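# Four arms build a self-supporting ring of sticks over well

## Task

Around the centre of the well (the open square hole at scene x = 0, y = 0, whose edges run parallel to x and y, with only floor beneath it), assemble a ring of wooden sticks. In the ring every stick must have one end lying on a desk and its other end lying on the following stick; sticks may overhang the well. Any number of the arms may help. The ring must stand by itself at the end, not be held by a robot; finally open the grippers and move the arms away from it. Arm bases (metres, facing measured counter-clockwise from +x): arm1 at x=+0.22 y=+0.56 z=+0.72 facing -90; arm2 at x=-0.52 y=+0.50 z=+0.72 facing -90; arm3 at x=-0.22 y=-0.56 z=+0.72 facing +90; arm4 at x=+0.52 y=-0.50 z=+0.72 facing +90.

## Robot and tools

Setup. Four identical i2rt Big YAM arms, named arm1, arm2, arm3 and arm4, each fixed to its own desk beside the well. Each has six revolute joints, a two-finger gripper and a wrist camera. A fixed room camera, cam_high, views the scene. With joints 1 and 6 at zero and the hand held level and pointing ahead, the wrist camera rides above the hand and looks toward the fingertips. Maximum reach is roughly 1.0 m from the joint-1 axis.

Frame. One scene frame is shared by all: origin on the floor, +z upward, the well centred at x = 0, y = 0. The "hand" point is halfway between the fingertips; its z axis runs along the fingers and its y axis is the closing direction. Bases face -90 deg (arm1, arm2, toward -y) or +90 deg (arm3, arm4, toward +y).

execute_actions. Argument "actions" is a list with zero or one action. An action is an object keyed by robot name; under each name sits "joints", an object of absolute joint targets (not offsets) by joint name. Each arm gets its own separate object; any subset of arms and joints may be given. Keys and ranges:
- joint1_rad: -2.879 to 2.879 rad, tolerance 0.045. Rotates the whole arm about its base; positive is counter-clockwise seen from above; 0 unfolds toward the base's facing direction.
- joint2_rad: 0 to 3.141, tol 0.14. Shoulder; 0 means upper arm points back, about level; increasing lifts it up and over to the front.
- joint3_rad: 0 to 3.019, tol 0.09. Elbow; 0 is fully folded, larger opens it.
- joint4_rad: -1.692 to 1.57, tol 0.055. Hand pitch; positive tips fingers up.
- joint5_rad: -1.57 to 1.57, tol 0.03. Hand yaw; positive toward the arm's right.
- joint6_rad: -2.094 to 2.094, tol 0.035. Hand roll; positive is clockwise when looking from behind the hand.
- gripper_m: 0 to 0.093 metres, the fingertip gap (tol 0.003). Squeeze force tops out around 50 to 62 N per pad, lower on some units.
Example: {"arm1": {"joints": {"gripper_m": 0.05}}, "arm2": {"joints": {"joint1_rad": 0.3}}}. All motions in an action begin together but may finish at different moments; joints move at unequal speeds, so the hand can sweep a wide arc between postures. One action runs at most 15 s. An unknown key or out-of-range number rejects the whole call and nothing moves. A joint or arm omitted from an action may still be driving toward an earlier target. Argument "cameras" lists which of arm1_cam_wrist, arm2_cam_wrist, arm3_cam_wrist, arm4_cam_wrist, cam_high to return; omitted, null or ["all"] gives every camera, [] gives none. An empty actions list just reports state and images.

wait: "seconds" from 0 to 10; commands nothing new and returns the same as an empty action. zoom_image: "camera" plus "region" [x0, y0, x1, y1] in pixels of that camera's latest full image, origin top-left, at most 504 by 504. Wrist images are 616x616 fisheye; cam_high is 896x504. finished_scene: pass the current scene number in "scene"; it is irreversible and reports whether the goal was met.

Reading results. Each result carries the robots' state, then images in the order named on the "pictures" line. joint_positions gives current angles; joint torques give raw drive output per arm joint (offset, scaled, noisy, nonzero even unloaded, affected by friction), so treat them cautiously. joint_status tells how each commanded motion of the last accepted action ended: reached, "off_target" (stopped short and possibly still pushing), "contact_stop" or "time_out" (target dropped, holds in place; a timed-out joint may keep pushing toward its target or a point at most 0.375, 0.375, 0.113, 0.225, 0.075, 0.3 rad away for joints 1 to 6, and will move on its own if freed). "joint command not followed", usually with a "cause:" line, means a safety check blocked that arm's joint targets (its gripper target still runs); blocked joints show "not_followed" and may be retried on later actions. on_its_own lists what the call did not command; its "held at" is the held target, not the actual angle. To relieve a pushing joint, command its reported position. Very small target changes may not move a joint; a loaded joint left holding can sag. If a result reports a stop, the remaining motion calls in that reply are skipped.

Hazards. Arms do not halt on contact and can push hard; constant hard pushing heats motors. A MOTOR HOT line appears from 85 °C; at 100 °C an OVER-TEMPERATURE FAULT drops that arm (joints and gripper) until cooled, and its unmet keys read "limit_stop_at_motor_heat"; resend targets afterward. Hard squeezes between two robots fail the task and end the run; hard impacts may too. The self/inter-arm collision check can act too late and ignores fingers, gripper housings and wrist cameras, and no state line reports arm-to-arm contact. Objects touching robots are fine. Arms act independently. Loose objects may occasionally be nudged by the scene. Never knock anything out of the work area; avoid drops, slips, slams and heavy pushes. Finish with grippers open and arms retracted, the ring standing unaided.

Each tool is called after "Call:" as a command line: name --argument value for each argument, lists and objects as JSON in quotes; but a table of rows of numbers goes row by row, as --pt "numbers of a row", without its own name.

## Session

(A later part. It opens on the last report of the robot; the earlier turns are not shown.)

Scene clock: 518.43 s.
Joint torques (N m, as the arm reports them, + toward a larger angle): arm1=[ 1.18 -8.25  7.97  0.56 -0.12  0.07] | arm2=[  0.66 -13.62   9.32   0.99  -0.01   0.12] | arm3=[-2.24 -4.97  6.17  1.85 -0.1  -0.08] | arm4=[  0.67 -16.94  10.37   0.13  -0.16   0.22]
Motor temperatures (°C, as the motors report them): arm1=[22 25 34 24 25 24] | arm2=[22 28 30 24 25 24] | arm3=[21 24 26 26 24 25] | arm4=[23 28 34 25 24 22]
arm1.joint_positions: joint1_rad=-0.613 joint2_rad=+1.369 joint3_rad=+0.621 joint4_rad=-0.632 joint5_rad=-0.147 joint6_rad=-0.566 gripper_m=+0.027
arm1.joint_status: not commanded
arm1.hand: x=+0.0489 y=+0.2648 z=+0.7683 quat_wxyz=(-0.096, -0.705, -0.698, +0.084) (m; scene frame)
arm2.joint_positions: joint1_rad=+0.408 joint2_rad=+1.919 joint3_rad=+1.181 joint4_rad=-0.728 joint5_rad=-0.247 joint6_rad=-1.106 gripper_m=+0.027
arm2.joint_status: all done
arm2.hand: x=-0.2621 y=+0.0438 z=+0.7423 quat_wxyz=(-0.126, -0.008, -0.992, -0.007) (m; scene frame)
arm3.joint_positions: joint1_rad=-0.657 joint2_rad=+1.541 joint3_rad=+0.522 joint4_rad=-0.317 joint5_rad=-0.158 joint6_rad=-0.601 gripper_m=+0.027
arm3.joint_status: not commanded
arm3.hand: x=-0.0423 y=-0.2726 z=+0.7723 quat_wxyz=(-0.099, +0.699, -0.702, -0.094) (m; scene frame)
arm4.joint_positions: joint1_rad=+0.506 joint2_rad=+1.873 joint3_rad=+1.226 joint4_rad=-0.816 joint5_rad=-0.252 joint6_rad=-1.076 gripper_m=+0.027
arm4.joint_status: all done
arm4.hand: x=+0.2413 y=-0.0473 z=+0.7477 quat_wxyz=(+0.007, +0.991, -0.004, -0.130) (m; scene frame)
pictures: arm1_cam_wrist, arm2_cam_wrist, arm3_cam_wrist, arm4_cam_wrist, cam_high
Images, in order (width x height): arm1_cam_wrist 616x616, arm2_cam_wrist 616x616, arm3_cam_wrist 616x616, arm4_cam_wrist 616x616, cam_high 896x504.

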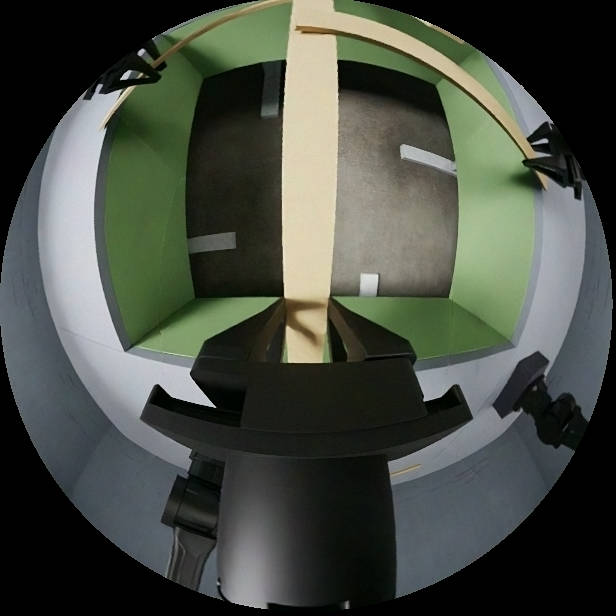

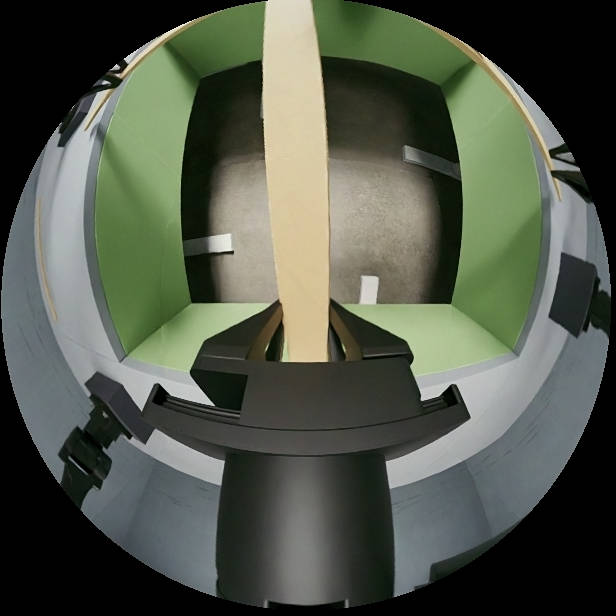

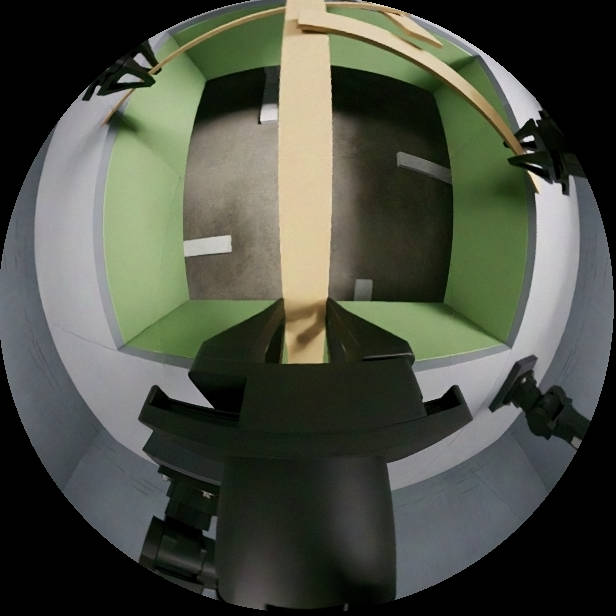

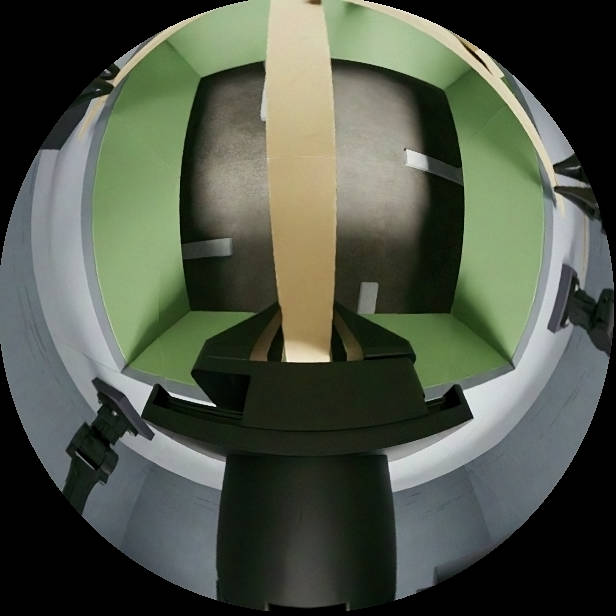

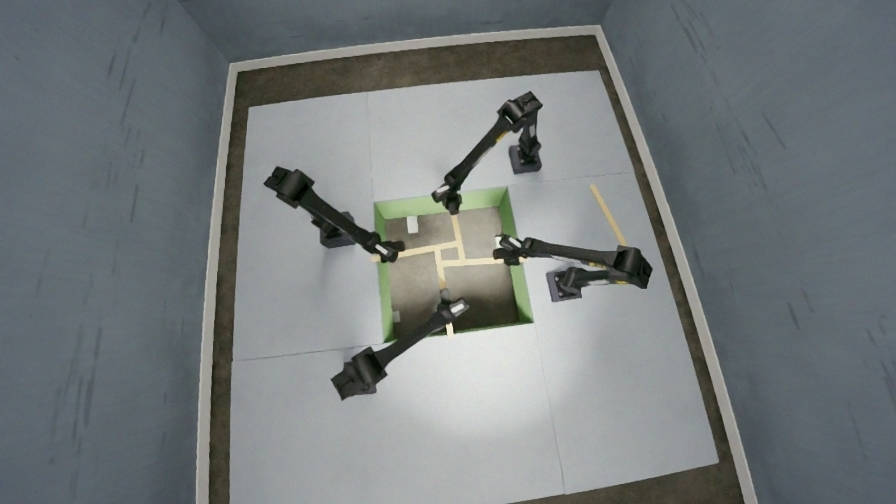

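Call:
execute_actions --actions '[{"arm1":{"joints":{"joint2_rad":1.415,"joint4_rad":-0.584}},"arm3":{"joints":{"joint2_rad":1.587,"joint4_rad":-0.25}},"arm2":{"joints":{"joint1_rad":0.429,"joint2_rad":1.94,"joint5_rad":-0.214,"joint6_rad":-1.05}},"arm4":{"joints":{"joint1_rad":0.528,"joint2_rad":1.894,"joint5_rad":-0.219,"joint6_rad":-1.017}}}]'

Call:
zoom_image --camera "cam_high" --region '[360, 170, 550, 360]'

Scene clock: 529.43 s.
Joint torques (N m, as the arm reports them, + toward a larger angle): arm1=[ 1.21 -8.18  7.67  0.62 -0.13  0.08] | arm2=[  0.34 -13.08   9.2    0.94   0.11   0.06] | arm3=[-2.1  -5.21  5.65  1.98 -0.1  -0.07] | arm4=[  0.93 -16.06  10.37   0.13   0.07   0.24]
Motor temperatures (°C, as the motors report them): arm1=[22 25 34 24 25 24] | arm2=[22 28 30 24 25 24] | arm3=[21 24 26 26 24 25] | arm4=[23 28 34 25 24 22]
arm1.joint_positions: joint1_rad=-0.613 joint2_rad=+1.414 joint3_rad=+0.621 joint4_rad=-0.604 joint5_rad=-0.147 joint6_rad=-0.566 gripper_m=+0.027
arm1.joint_status: all done
arm1.hand: x=+0.0482 y=+0.2636 z=+0.7555 quat_wxyz=(-0.094, -0.706, -0.698, +0.075) (m; scene frame)
arm2.joint_positions: joint1_rad=+0.420 joint2_rad=+1.924 joint3_rad=+1.181 joint4_rad=-0.728 joint5_rad=-0.219 joint6_rad=-1.073 gripper_m=+0.027
arm2.joint_status: all done
arm2.hand: x=-0.2612 y=+0.0457 z=+0.7385 quat_wxyz=(-0.112, -0.019, -0.993, -0.006) (m; scene frame)
arm3.joint_positions: joint1_rad=-0.657 joint2_rad=+1.594 joint3_rad=+0.522 joint4_rad=-0.274 joint5_rad=-0.158 joint6_rad=-0.602 gripper_m=+0.027
arm3.joint_status: all done
arm3.hand: x=-0.0423 y=-0.2727 z=+0.7580 quat_wxyz=(-0.094, +0.699, -0.703, -0.093) (m; scene frame)
arm4.joint_positions: joint1_rad=+0.516 joint2_rad=+1.881 joint3_rad=+1.226 joint4_rad=-0.816 joint5_rad=-0.225 joint6_rad=-1.036 gripper_m=+0.027
arm4.joint_status: all done
arm4.hand: x=+0.2415 y=-0.0486 z=+0.7427 quat_wxyz=(+0.007, +0.993, -0.021, -0.116) (m; scene frame)
pictures: arm1_cam_wrist, arm2_cam_wrist, arm3_cam_wrist, arm4_cam_wrist, cam_high
Images, in order (width x height): arm1_cam_wrist 616x616, arm2_cam_wrist 616x616, arm3_cam_wrist 616x616, arm4_cam_wrist 616x616, cam_high 896x504.

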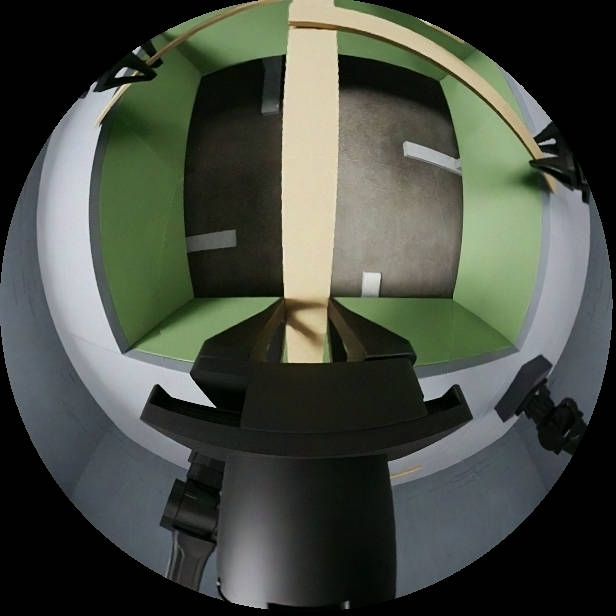

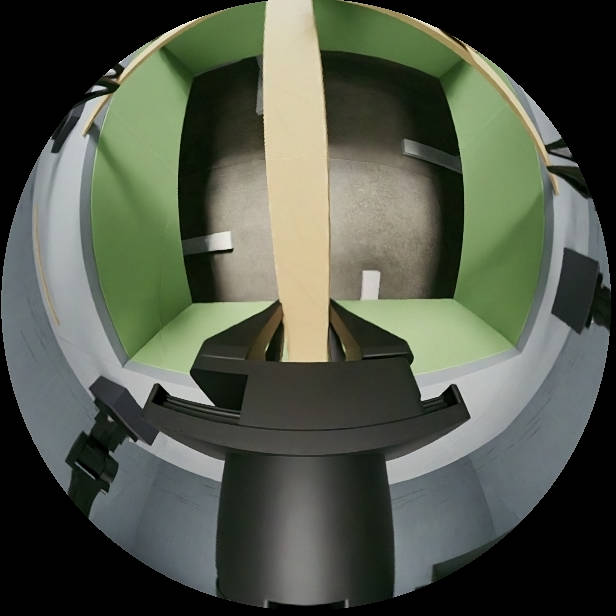

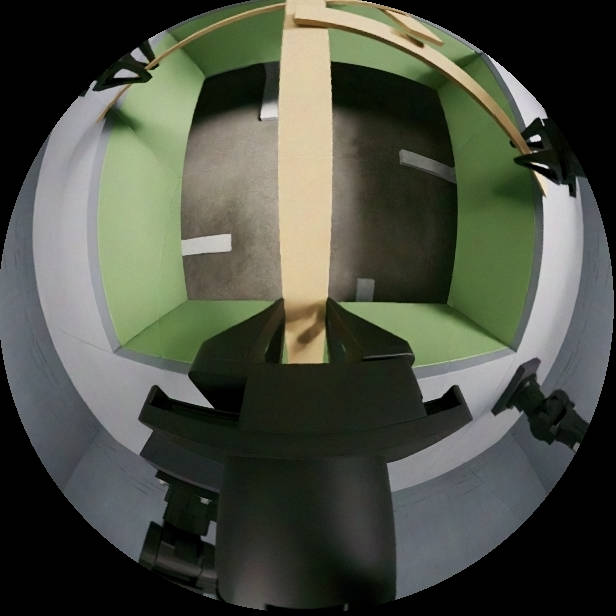

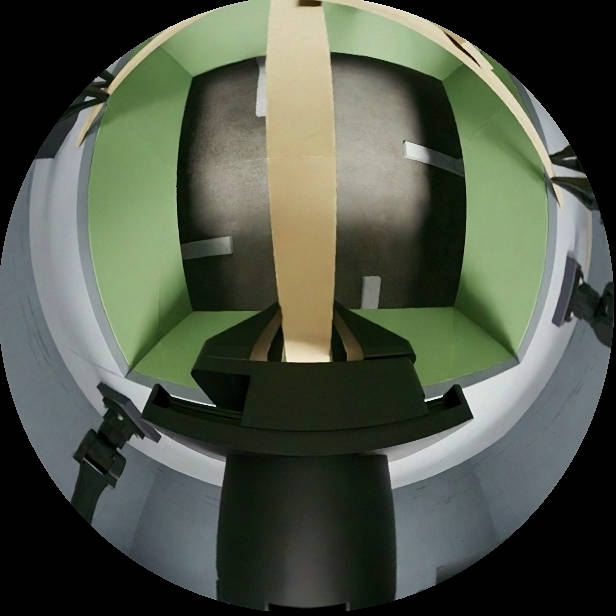

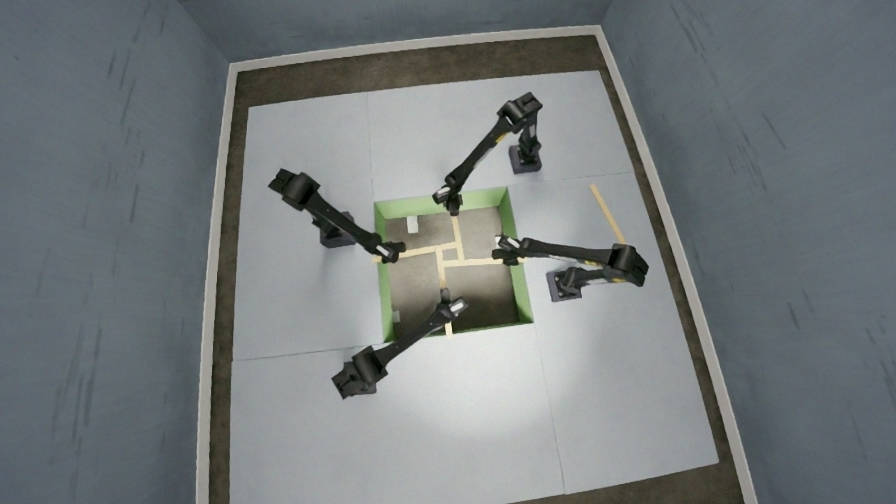

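Region (360, 170, 550, 360) of cam_high's 896x504 image, scaled by 2.653, with more detail than that image has.

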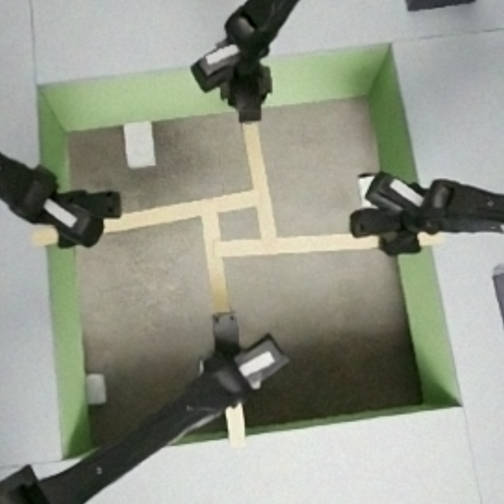

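Call:
execute_actions --actions '[{"arm1":{"joints":{"joint2_rad":1.445,"joint4_rad":-0.57,"joint5_rad":-0.13}},"arm3":{"joints":{"joint2_rad":1.63,"joint4_rad":-0.21}},"arm2":{"joints":{"joint1_rad":0.438,"joint2_rad":1.948,"joint5_rad":-0.186,"joint6_rad":-1.045}},"arm4":{"joints":{"joint1_rad":0.54,"joint2_rad":1.904,"joint5_rad":-0.186,"joint6_rad":-1.008}}}]'

Call:
zoom_image --camera "cam_high" --region '[360, 170, 550, 360]'

Scene clock: 538.13 s.
Joint torques (N m, as the arm reports them, + toward a larger angle): arm1=[ 1.32 -7.7   7.48  0.57 -0.12  0.08] | arm2=[  0.63 -12.66   9.16   0.96   0.07   0.02] | arm3=[-2.2  -4.96  5.38  2.02 -0.1  -0.06] | arm4=[  1.   -16.58  10.26   0.14  -0.04   0.16]
Motor temperatures (°C, as the motors report them): arm1=[22 25 34 24 25 24] | arm2=[22 28 30 24 25 24] | arm3=[21 24 26 26 24 25] | arm4=[23 28 34 25 24 22]
arm1.joint_positions: joint1_rad=-0.613 joint2_rad=+1.436 joint3_rad=+0.621 joint4_rad=-0.590 joint5_rad=-0.130 joint6_rad=-0.566 gripper_m=+0.027
arm1.joint_status: all done
arm1.hand: x=+0.0453 y=+0.2647 z=+0.7486 quat_wxyz=(-0.085, -0.707, -0.698, +0.074) (m; scene frame)
arm2.joint_positions: joint1_rad=+0.428 joint2_rad=+1.932 joint3_rad=+1.181 joint4_rad=-0.728 joint5_rad=-0.189 joint6_rad=-1.063 gripper_m=+0.027
arm2.joint_status: all done
arm2.hand: x=-0.2627 y=+0.0466 z=+0.7337 quat_wxyz=(-0.098, -0.022, -0.995, -0.004) (m; scene frame)
arm3.joint_positions: joint1_rad=-0.658 joint2_rad=+1.629 joint3_rad=+0.522 joint4_rad=-0.236 joint5_rad=-0.158 joint6_rad=-0.602 gripper_m=+0.027
arm3.joint_status: all done
arm3.hand: x=-0.0410 y=-0.2712 z=+0.7491 quat_wxyz=(-0.095, +0.699, -0.702, -0.093) (m; scene frame)
arm4.joint_positions: joint1_rad=+0.526 joint2_rad=+1.894 joint3_rad=+1.226 joint4_rad=-0.817 joint5_rad=-0.188 joint6_rad=-1.021 gripper_m=+0.027
arm4.joint_status: all done
arm4.hand: x=+0.2433 y=-0.0502 z=+0.7347 quat_wxyz=(+0.005, +0.995, -0.024, -0.097) (m; scene frame)
pictures: arm1_cam_wrist, arm2_cam_wrist, arm3_cam_wrist, arm4_cam_wrist, cam_high
Images, in order (width x height): arm1_cam_wrist 616x616, arm2_cam_wrist 616x616, arm3_cam_wrist 616x616, arm4_cam_wrist 616x616, cam_high 896x504.

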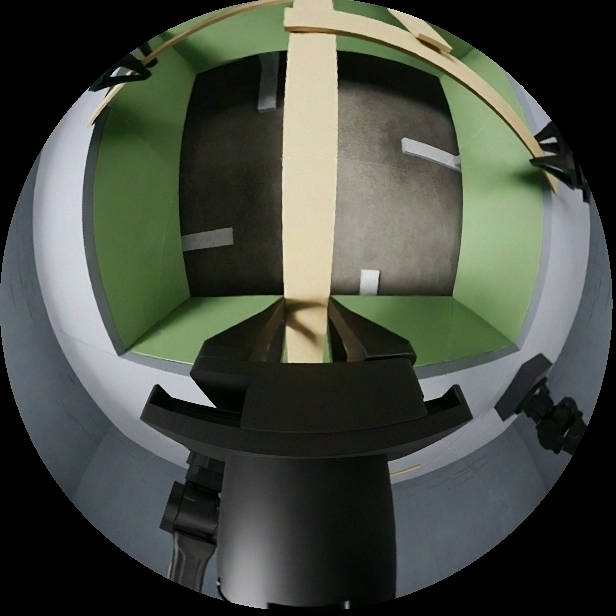

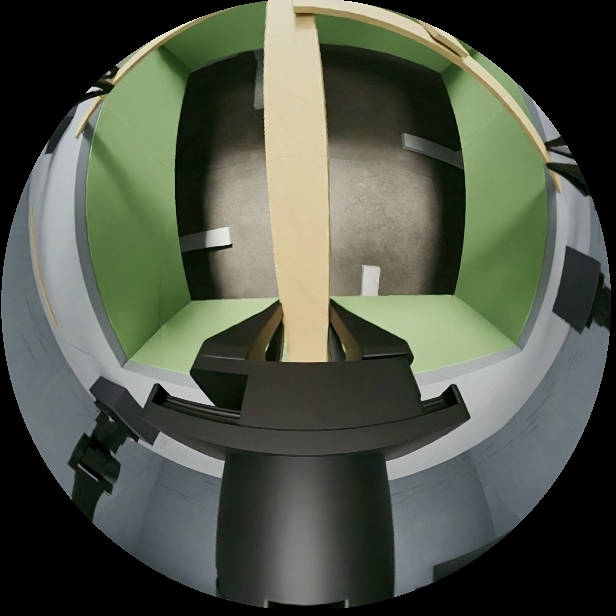

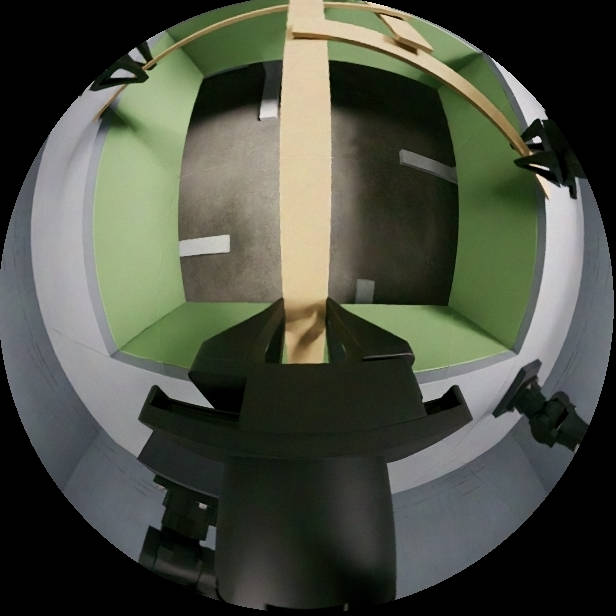

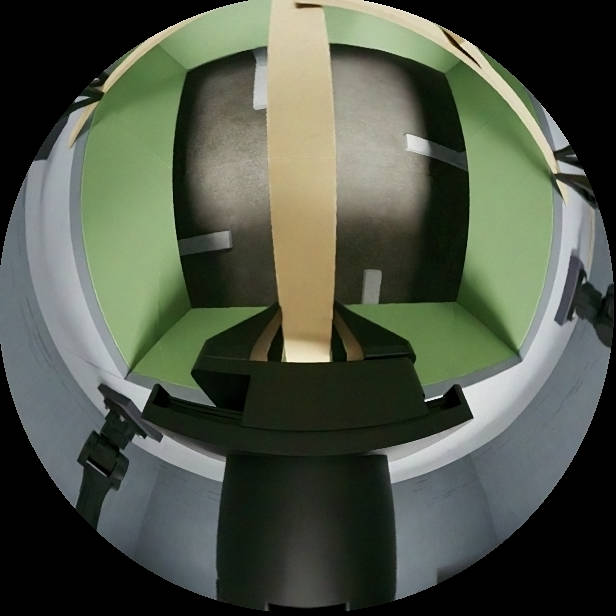

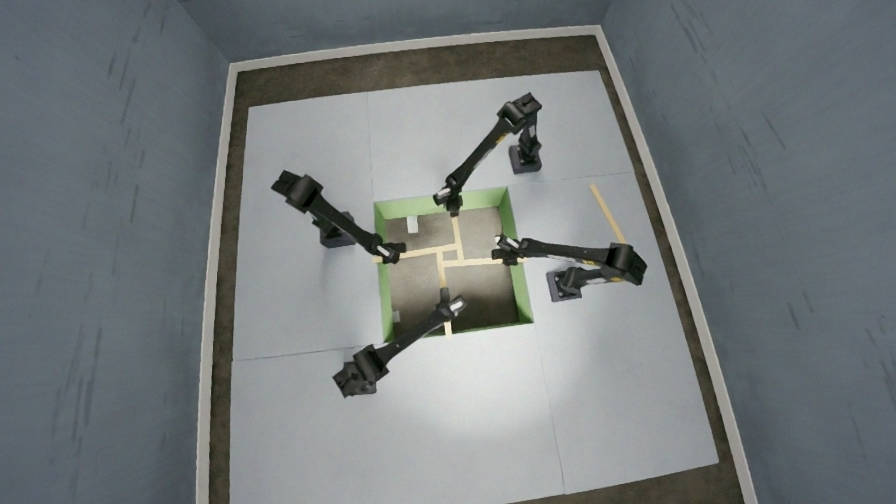

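Region (360, 170, 550, 360) of cam_high's 896x504 image, scaled by 2.653, with more detail than that image has.

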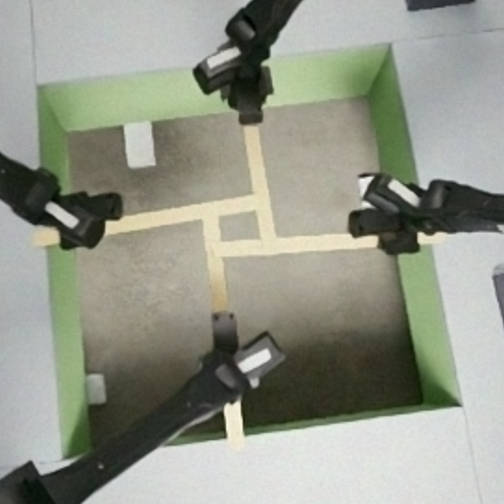

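Call:
execute_actions --actions '[{"arm1":{"joints":{"joint1_rad":-0.596,"joint2_rad":1.465,"joint4_rad":-0.562}},"arm3":{"joints":{"joint1_rad":-0.628,"joint2_rad":1.652,"joint4_rad":-0.175}},"arm2":{"joints":{"joint1_rad":0.443,"joint2_rad":1.953,"joint5_rad":-0.17,"joint6_rad":-1.022}},"arm4":{"joints":{"joint1_rad":0.548,"joint2_rad":1.91,"joint5_rad":-0.17,"joint6_rad":-0.995}}}]'

Call:
zoom_image --camera "cam_high" --region '[360, 170, 550, 360]'

Scene clock: 549.17 s.
Joint torques (N m, as the arm reports them, + toward a larger angle): arm1=[ 2.05 -6.56  7.43  0.67 -0.29  0.07] | arm2=[  0.52 -12.91   9.15   0.94   0.14   0.13] | arm3=[ 1.58 -3.95  5.3   2.72 -0.26 -0.06] | arm4=[  1.26 -16.19  10.19   0.28  -0.02   0.17]
Motor temperatures (°C, as the motors report them): arm1=[22 25 34 24 25 24] | arm2=[22 28 30 24 25 24] | arm3=[21 24 26 26 24 25] | arm4=[23 28 34 25 24 22]
arm1.joint_positions: joint1_rad=-0.608 joint2_rad=+1.444 joint3_rad=+0.621 joint4_rad=-0.584 joint5_rad=-0.125 joint6_rad=-0.565 gripper_m=+0.027
arm1.joint_status: all done
arm1.hand: x=+0.0460 y=+0.2639 z=+0.7461 quat_wxyz=(-0.082, -0.706, -0.699, +0.073) (m; scene frame)
arm2.joint_positions: joint1_rad=+0.432 joint2_rad=+1.935 joint3_rad=+1.181 joint4_rad=-0.728 joint5_rad=-0.174 joint6_rad=-1.051 gripper_m=+0.027
arm2.joint_status: all done
arm2.hand: x=-0.2634 y=+0.0470 z=+0.7317 quat_wxyz=(-0.090, -0.026, -0.996, -0.002) (m; scene frame)
arm3.joint_positions: joint1_rad=-0.653 joint2_rad=+1.638 joint3_rad=+0.522 joint4_rad=-0.215 joint5_rad=-0.154 joint6_rad=-0.602 gripper_m=+0.027
arm3.joint_status: all done
arm3.hand: x=-0.0399 y=-0.2682 z=+0.7472 quat_wxyz=(-0.101, +0.701, -0.700, -0.093) (m; scene frame)
arm4.joint_positions: joint1_rad=+0.531 joint2_rad=+1.897 joint3_rad=+1.226 joint4_rad=-0.820 joint5_rad=-0.172 joint6_rad=-1.009 gripper_m=+0.027
arm4.joint_status: all done
arm4.hand: x=+0.2438 y=-0.0515 z=+0.7326 quat_wxyz=(+0.005, +0.996, -0.028, -0.088) (m; scene frame)
pictures: arm1_cam_wrist, arm2_cam_wrist, arm3_cam_wrist, arm4_cam_wrist, cam_high
Images, in order (width x height): arm1_cam_wrist 616x616, arm2_cam_wrist 616x616, arm3_cam_wrist 616x616, arm4_cam_wrist 616x616, cam_high 896x504.

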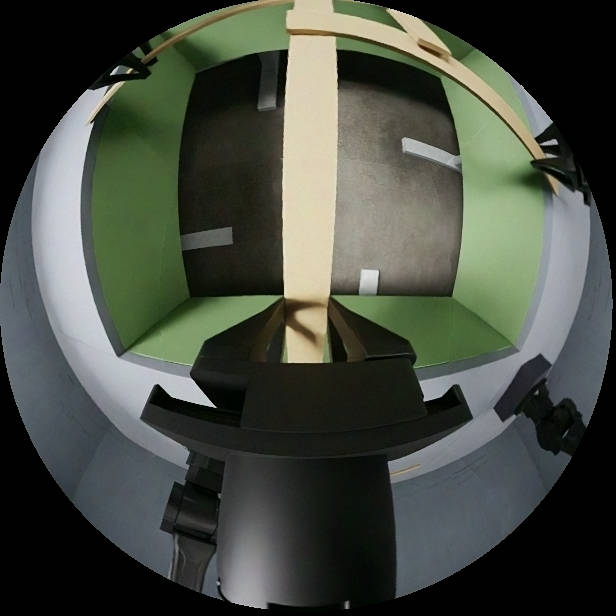

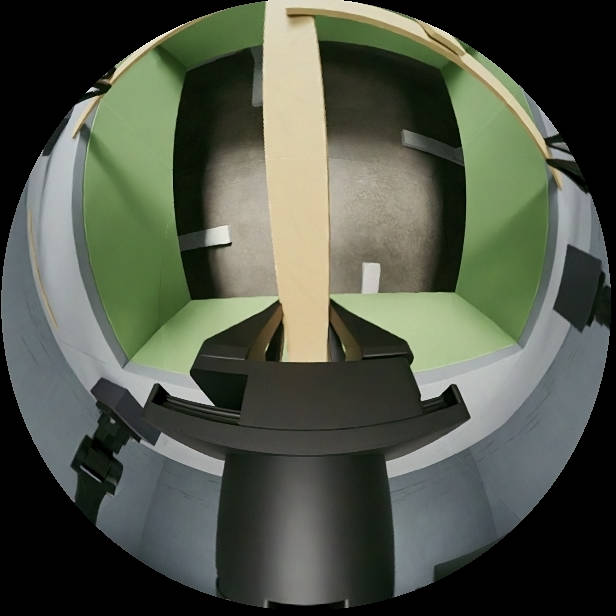

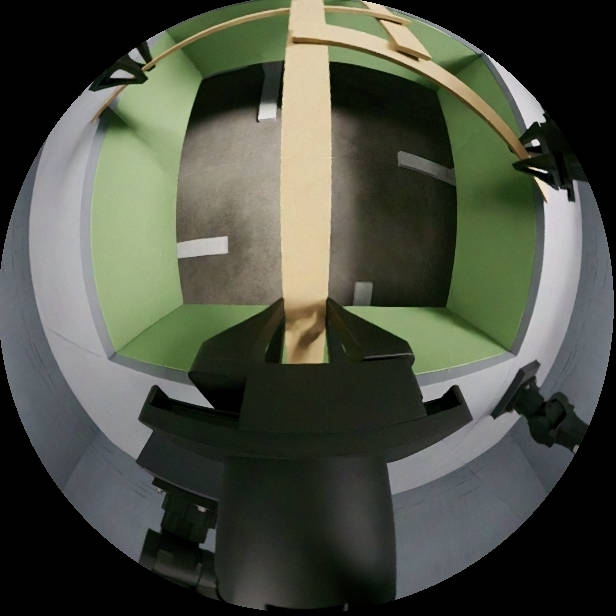

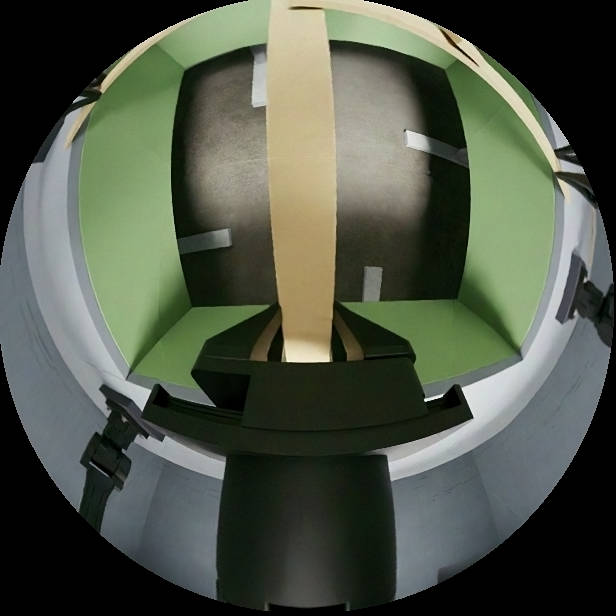

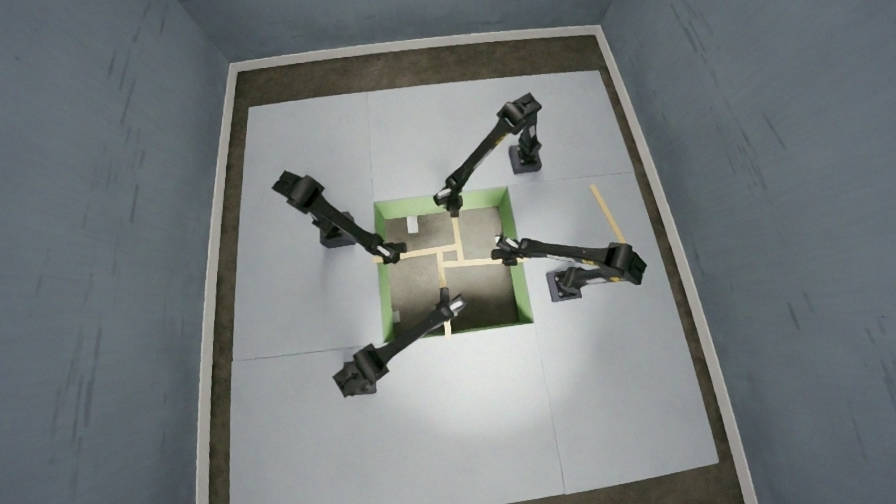

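Region (360, 170, 550, 360) of cam_high's 896x504 image, scaled by 2.653, with more detail than that image has.

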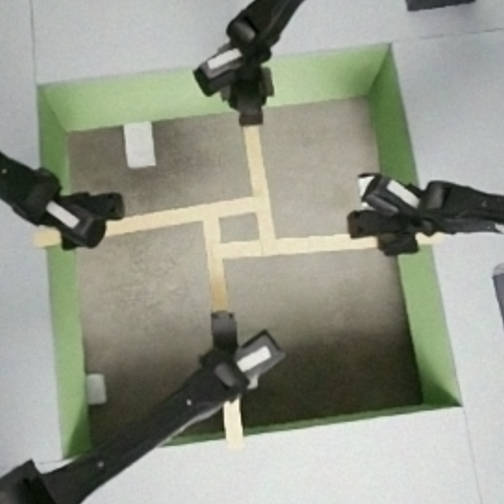

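All contacts are locked. Ease the pushes and release.

Call:
execute_actions --actions '[{"arm1":{"joints":{"joint1_rad":-0.608,"joint2_rad":1.444,"joint4_rad":-0.575,"gripper_m":0.07}},"arm3":{"joints":{"joint1_rad":-0.653,"joint2_rad":1.638,"joint4_rad":-0.205,"gripper_m":0.07}},"arm2":{"joints":{"joint1_rad":0.432,"joint2_rad":1.935,"joint6_rad":-1.051,"gripper_m":0.07}},"arm4":{"joints":{"joint1_rad":0.531,"joint2_rad":1.897,"joint6_rad":-1.009,"gripper_m":0.07}}}]'

Scene clock: 555.97 s.
Joint torques (N m, as the arm reports them, + toward a larger angle): arm1=[ 1.02 -8.36  7.37  0.18 -0.2   0.07] | arm2=[ -0.32 -13.82   9.28   0.98   0.11  -0.12] | arm3=[-0.67 -5.18  5.24  1.26 -0.08 -0.06] | arm4=[ -0.07 -17.24  10.18   0.28  -0.02   0.03]
Motor temperatures (°C, as the motors report them): arm1=[22 25 34 24 25 24] | arm2=[22 28 30 24 25 24] | arm3=[21 24 26 26 24 25] | arm4=[23 28 34 25 24 22]
arm1.joint_positions: joint1_rad=-0.608 joint2_rad=+1.444 joint3_rad=+0.621 joint4_rad=-0.584 joint5_rad=-0.128 joint6_rad=-0.564 gripper_m=+0.070
arm1.joint_status: all done
arm1.hand: x=+0.0463 y=+0.2636 z=+0.7463 quat_wxyz=(-0.084, -0.706, -0.699, +0.073) (m; scene frame)
arm2.joint_positions: joint1_rad=+0.432 joint2_rad=+1.935 joint3_rad=+1.181 joint4_rad=-0.728 joint5_rad=-0.174 joint6_rad=-1.051 gripper_m=+0.070
arm2.joint_status: all done
arm2.hand: x=-0.2634 y=+0.0469 z=+0.7317 quat_wxyz=(-0.090, -0.026, -0.996, -0.002) (m; scene frame)
arm3.joint_positions: joint1_rad=-0.653 joint2_rad=+1.638 joint3_rad=+0.522 joint4_rad=-0.215 joint5_rad=-0.159 joint6_rad=-0.602 gripper_m=+0.070
arm3.joint_status: all done
arm3.hand: x=-0.0406 y=-0.2678 z=+0.7473 quat_wxyz=(-0.101, +0.701, -0.700, -0.095) (m; scene frame)
arm4.joint_positions: joint1_rad=+0.531 joint2_rad=+1.897 joint3_rad=+1.226 joint4_rad=-0.820 joint5_rad=-0.172 joint6_rad=-1.009 gripper_m=+0.070
arm4.joint_status: all done
arm4.hand: x=+0.2438 y=-0.0515 z=+0.7326 quat_wxyz=(+0.005, +0.996, -0.028, -0.088) (m; scene frame)
pictures: arm1_cam_wrist, arm2_cam_wrist, arm3_cam_wrist, arm4_cam_wrist, cam_high
Images, in order (width x height): arm1_cam_wrist 616x616, arm2_cam_wrist 616x616, arm3_cam_wrist 616x616, arm4_cam_wrist 616x616, cam_high 896x504.

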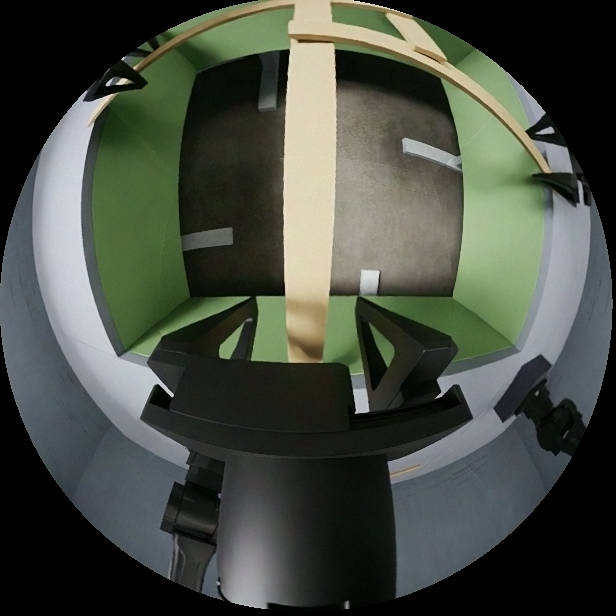

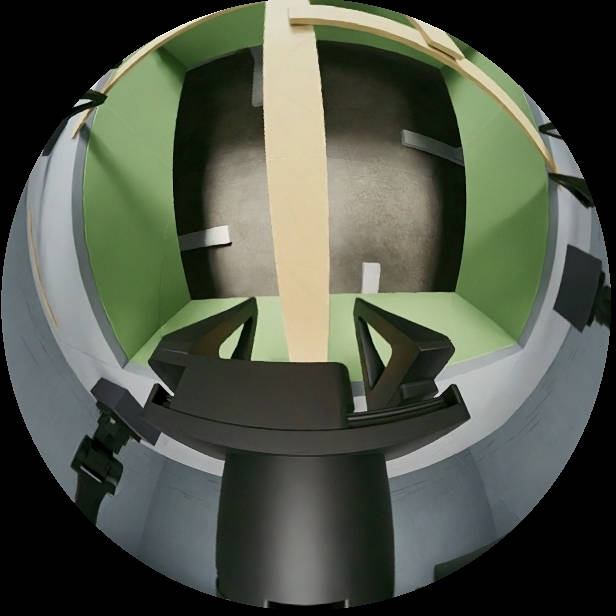

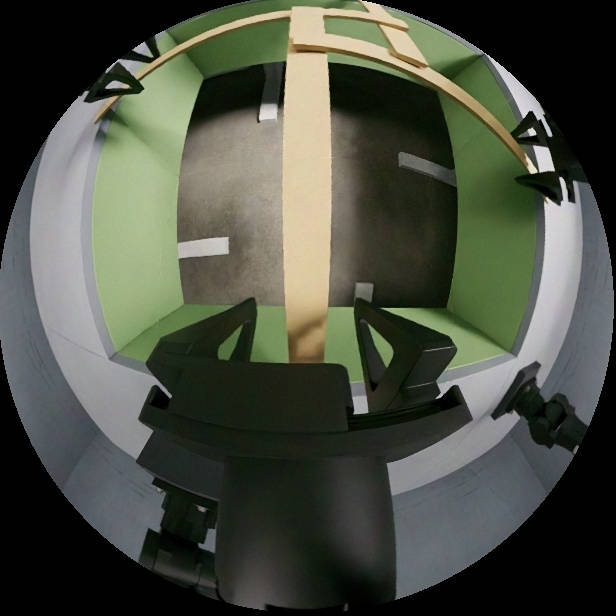

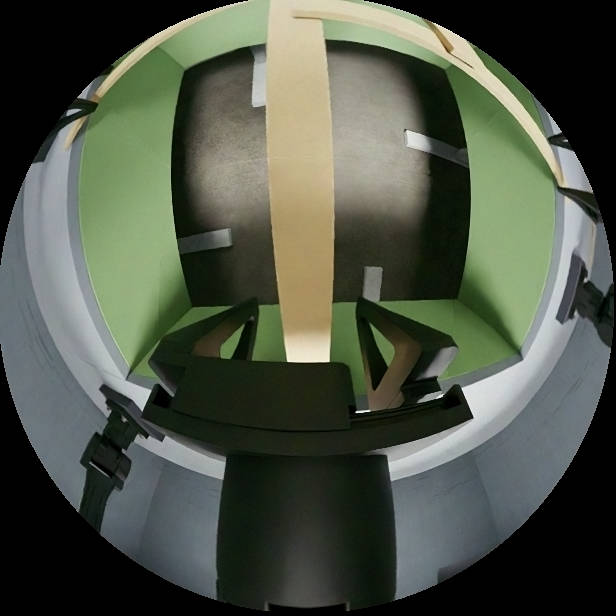

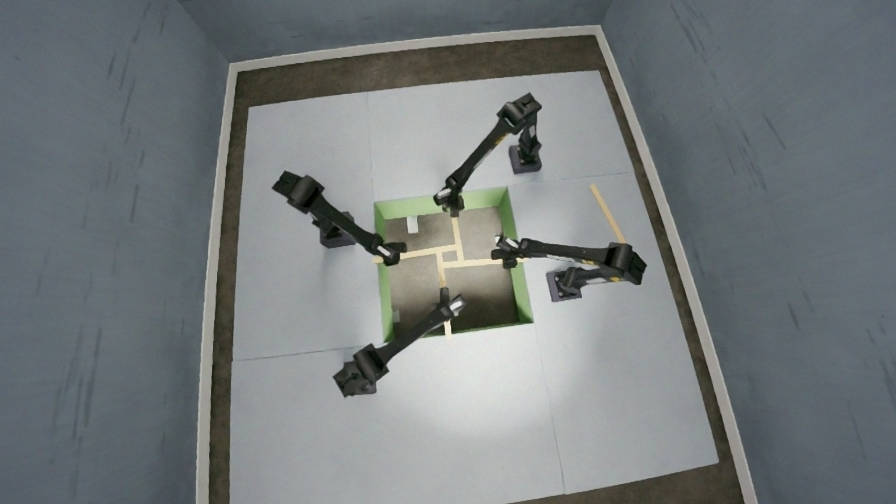

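It stands. Lift away with the shoulders only.

Call:
execute_actions --actions '[{"arm1":{"joints":{"joint2_rad":0.85,"gripper_m":0.09}},"arm3":{"joints":{"joint2_rad":1.0,"gripper_m":0.09}},"arm2":{"joints":{"joint2_rad":1.4,"gripper_m":0.09}},"arm4":{"joints":{"joint2_rad":1.35,"gripper_m":0.09}}}]' --cameras '["cam_high","arm3_cam_wrist"]'

Scene clock: 565.00 s.
Joint torques (N m, as the arm reports them, + toward a larger angle): arm1=[ 0.95 -2.7  10.88  0.99 -0.15  0.12] | arm2=[-0.19 -9.45 11.58  1.76  0.1  -0.11] | arm3=[-0.69 -1.26 10.66  2.29 -0.01 -0.03] | arm4=[ -0.15 -11.04  11.5    1.35   0.01   0.08]
Motor temperatures (°C, as the motors report them): arm1=[22 25 34 24 25 24] | arm2=[22 28 30 24 25 24] | arm3=[21 24 26 26 24 25] | arm4=[23 28 34 25 24 22]
arm1.joint_positions: joint1_rad=-0.608 joint2_rad=+0.843 joint3_rad=+0.621 joint4_rad=-0.584 joint5_rad=-0.128 joint6_rad=-0.564 gripper_m=+0.090
arm1.joint_status: all done
arm1.hand: x=+0.0348 y=+0.2486 z=+0.9512 quat_wxyz=(-0.140, -0.643, -0.662, +0.358) (m; scene frame)
arm2.joint_positions: joint1_rad=+0.432 joint2_rad=+1.395 joint3_rad=+1.185 joint4_rad=-0.728 joint5_rad=-0.172 joint6_rad=-1.051 gripper_m=+0.090
arm2.joint_status: all done
arm2.hand: x=-0.2509 y=+0.0287 z=+1.0146 quat_wxyz=(-0.211, +0.000, -0.949, +0.234) (m; scene frame)
arm3.joint_positions: joint1_rad=-0.653 joint2_rad=+0.998 joint3_rad=+0.522 joint4_rad=-0.215 joint5_rad=-0.159 joint6_rad=-0.602 gripper_m=+0.090
arm3.joint_status: all done
arm3.hand: x=-0.0056 y=-0.2166 z=+0.9780 quat_wxyz=(-0.403, +0.658, -0.621, -0.141) (m; scene frame)
arm4.joint_positions: joint1_rad=+0.531 joint2_rad=+1.345 joint3_rad=+1.244 joint4_rad=-0.820 joint5_rad=-0.172 joint6_rad=-1.009 gripper_m=+0.090
arm4.joint_status: all done
arm4.hand: x=+0.2383 y=-0.0502 z=+1.0275 quat_wxyz=(-0.237, +0.945, -0.001, -0.225) (m; scene frame)
pictures: arm3_cam_wrist, cam_high
Images, in order (width x height): arm3_cam_wrist 616x616, cam_high 896x504.

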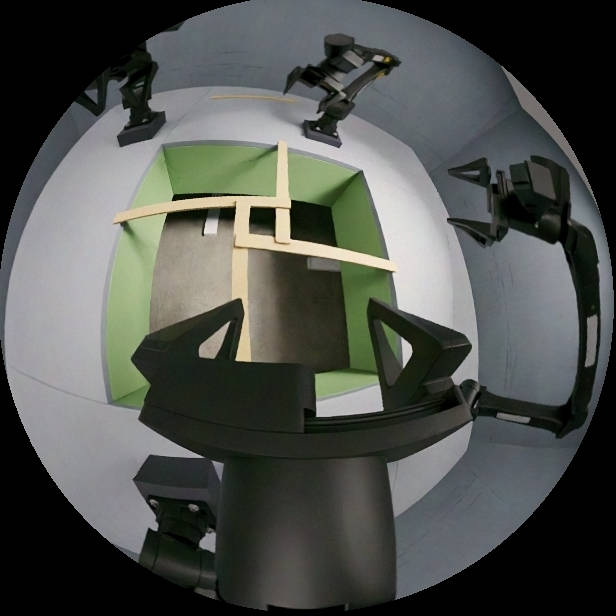

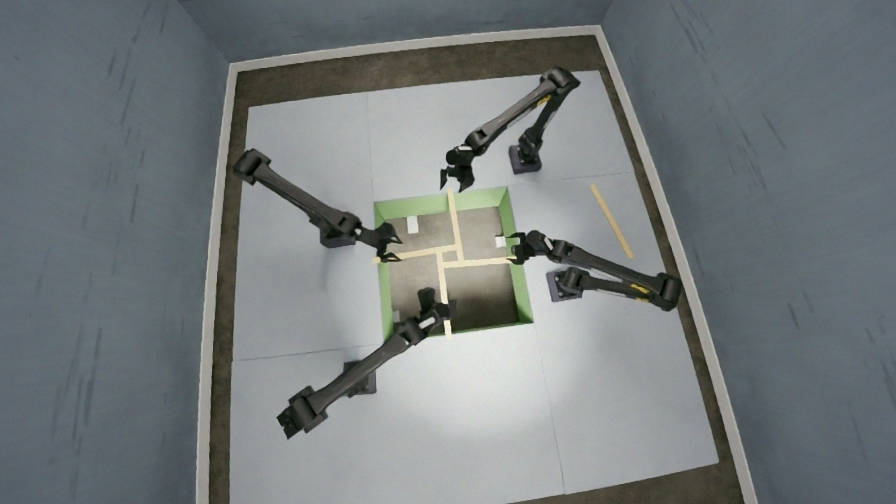

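Call:
finished_scene --scene 1

The scene is finished: the task was done.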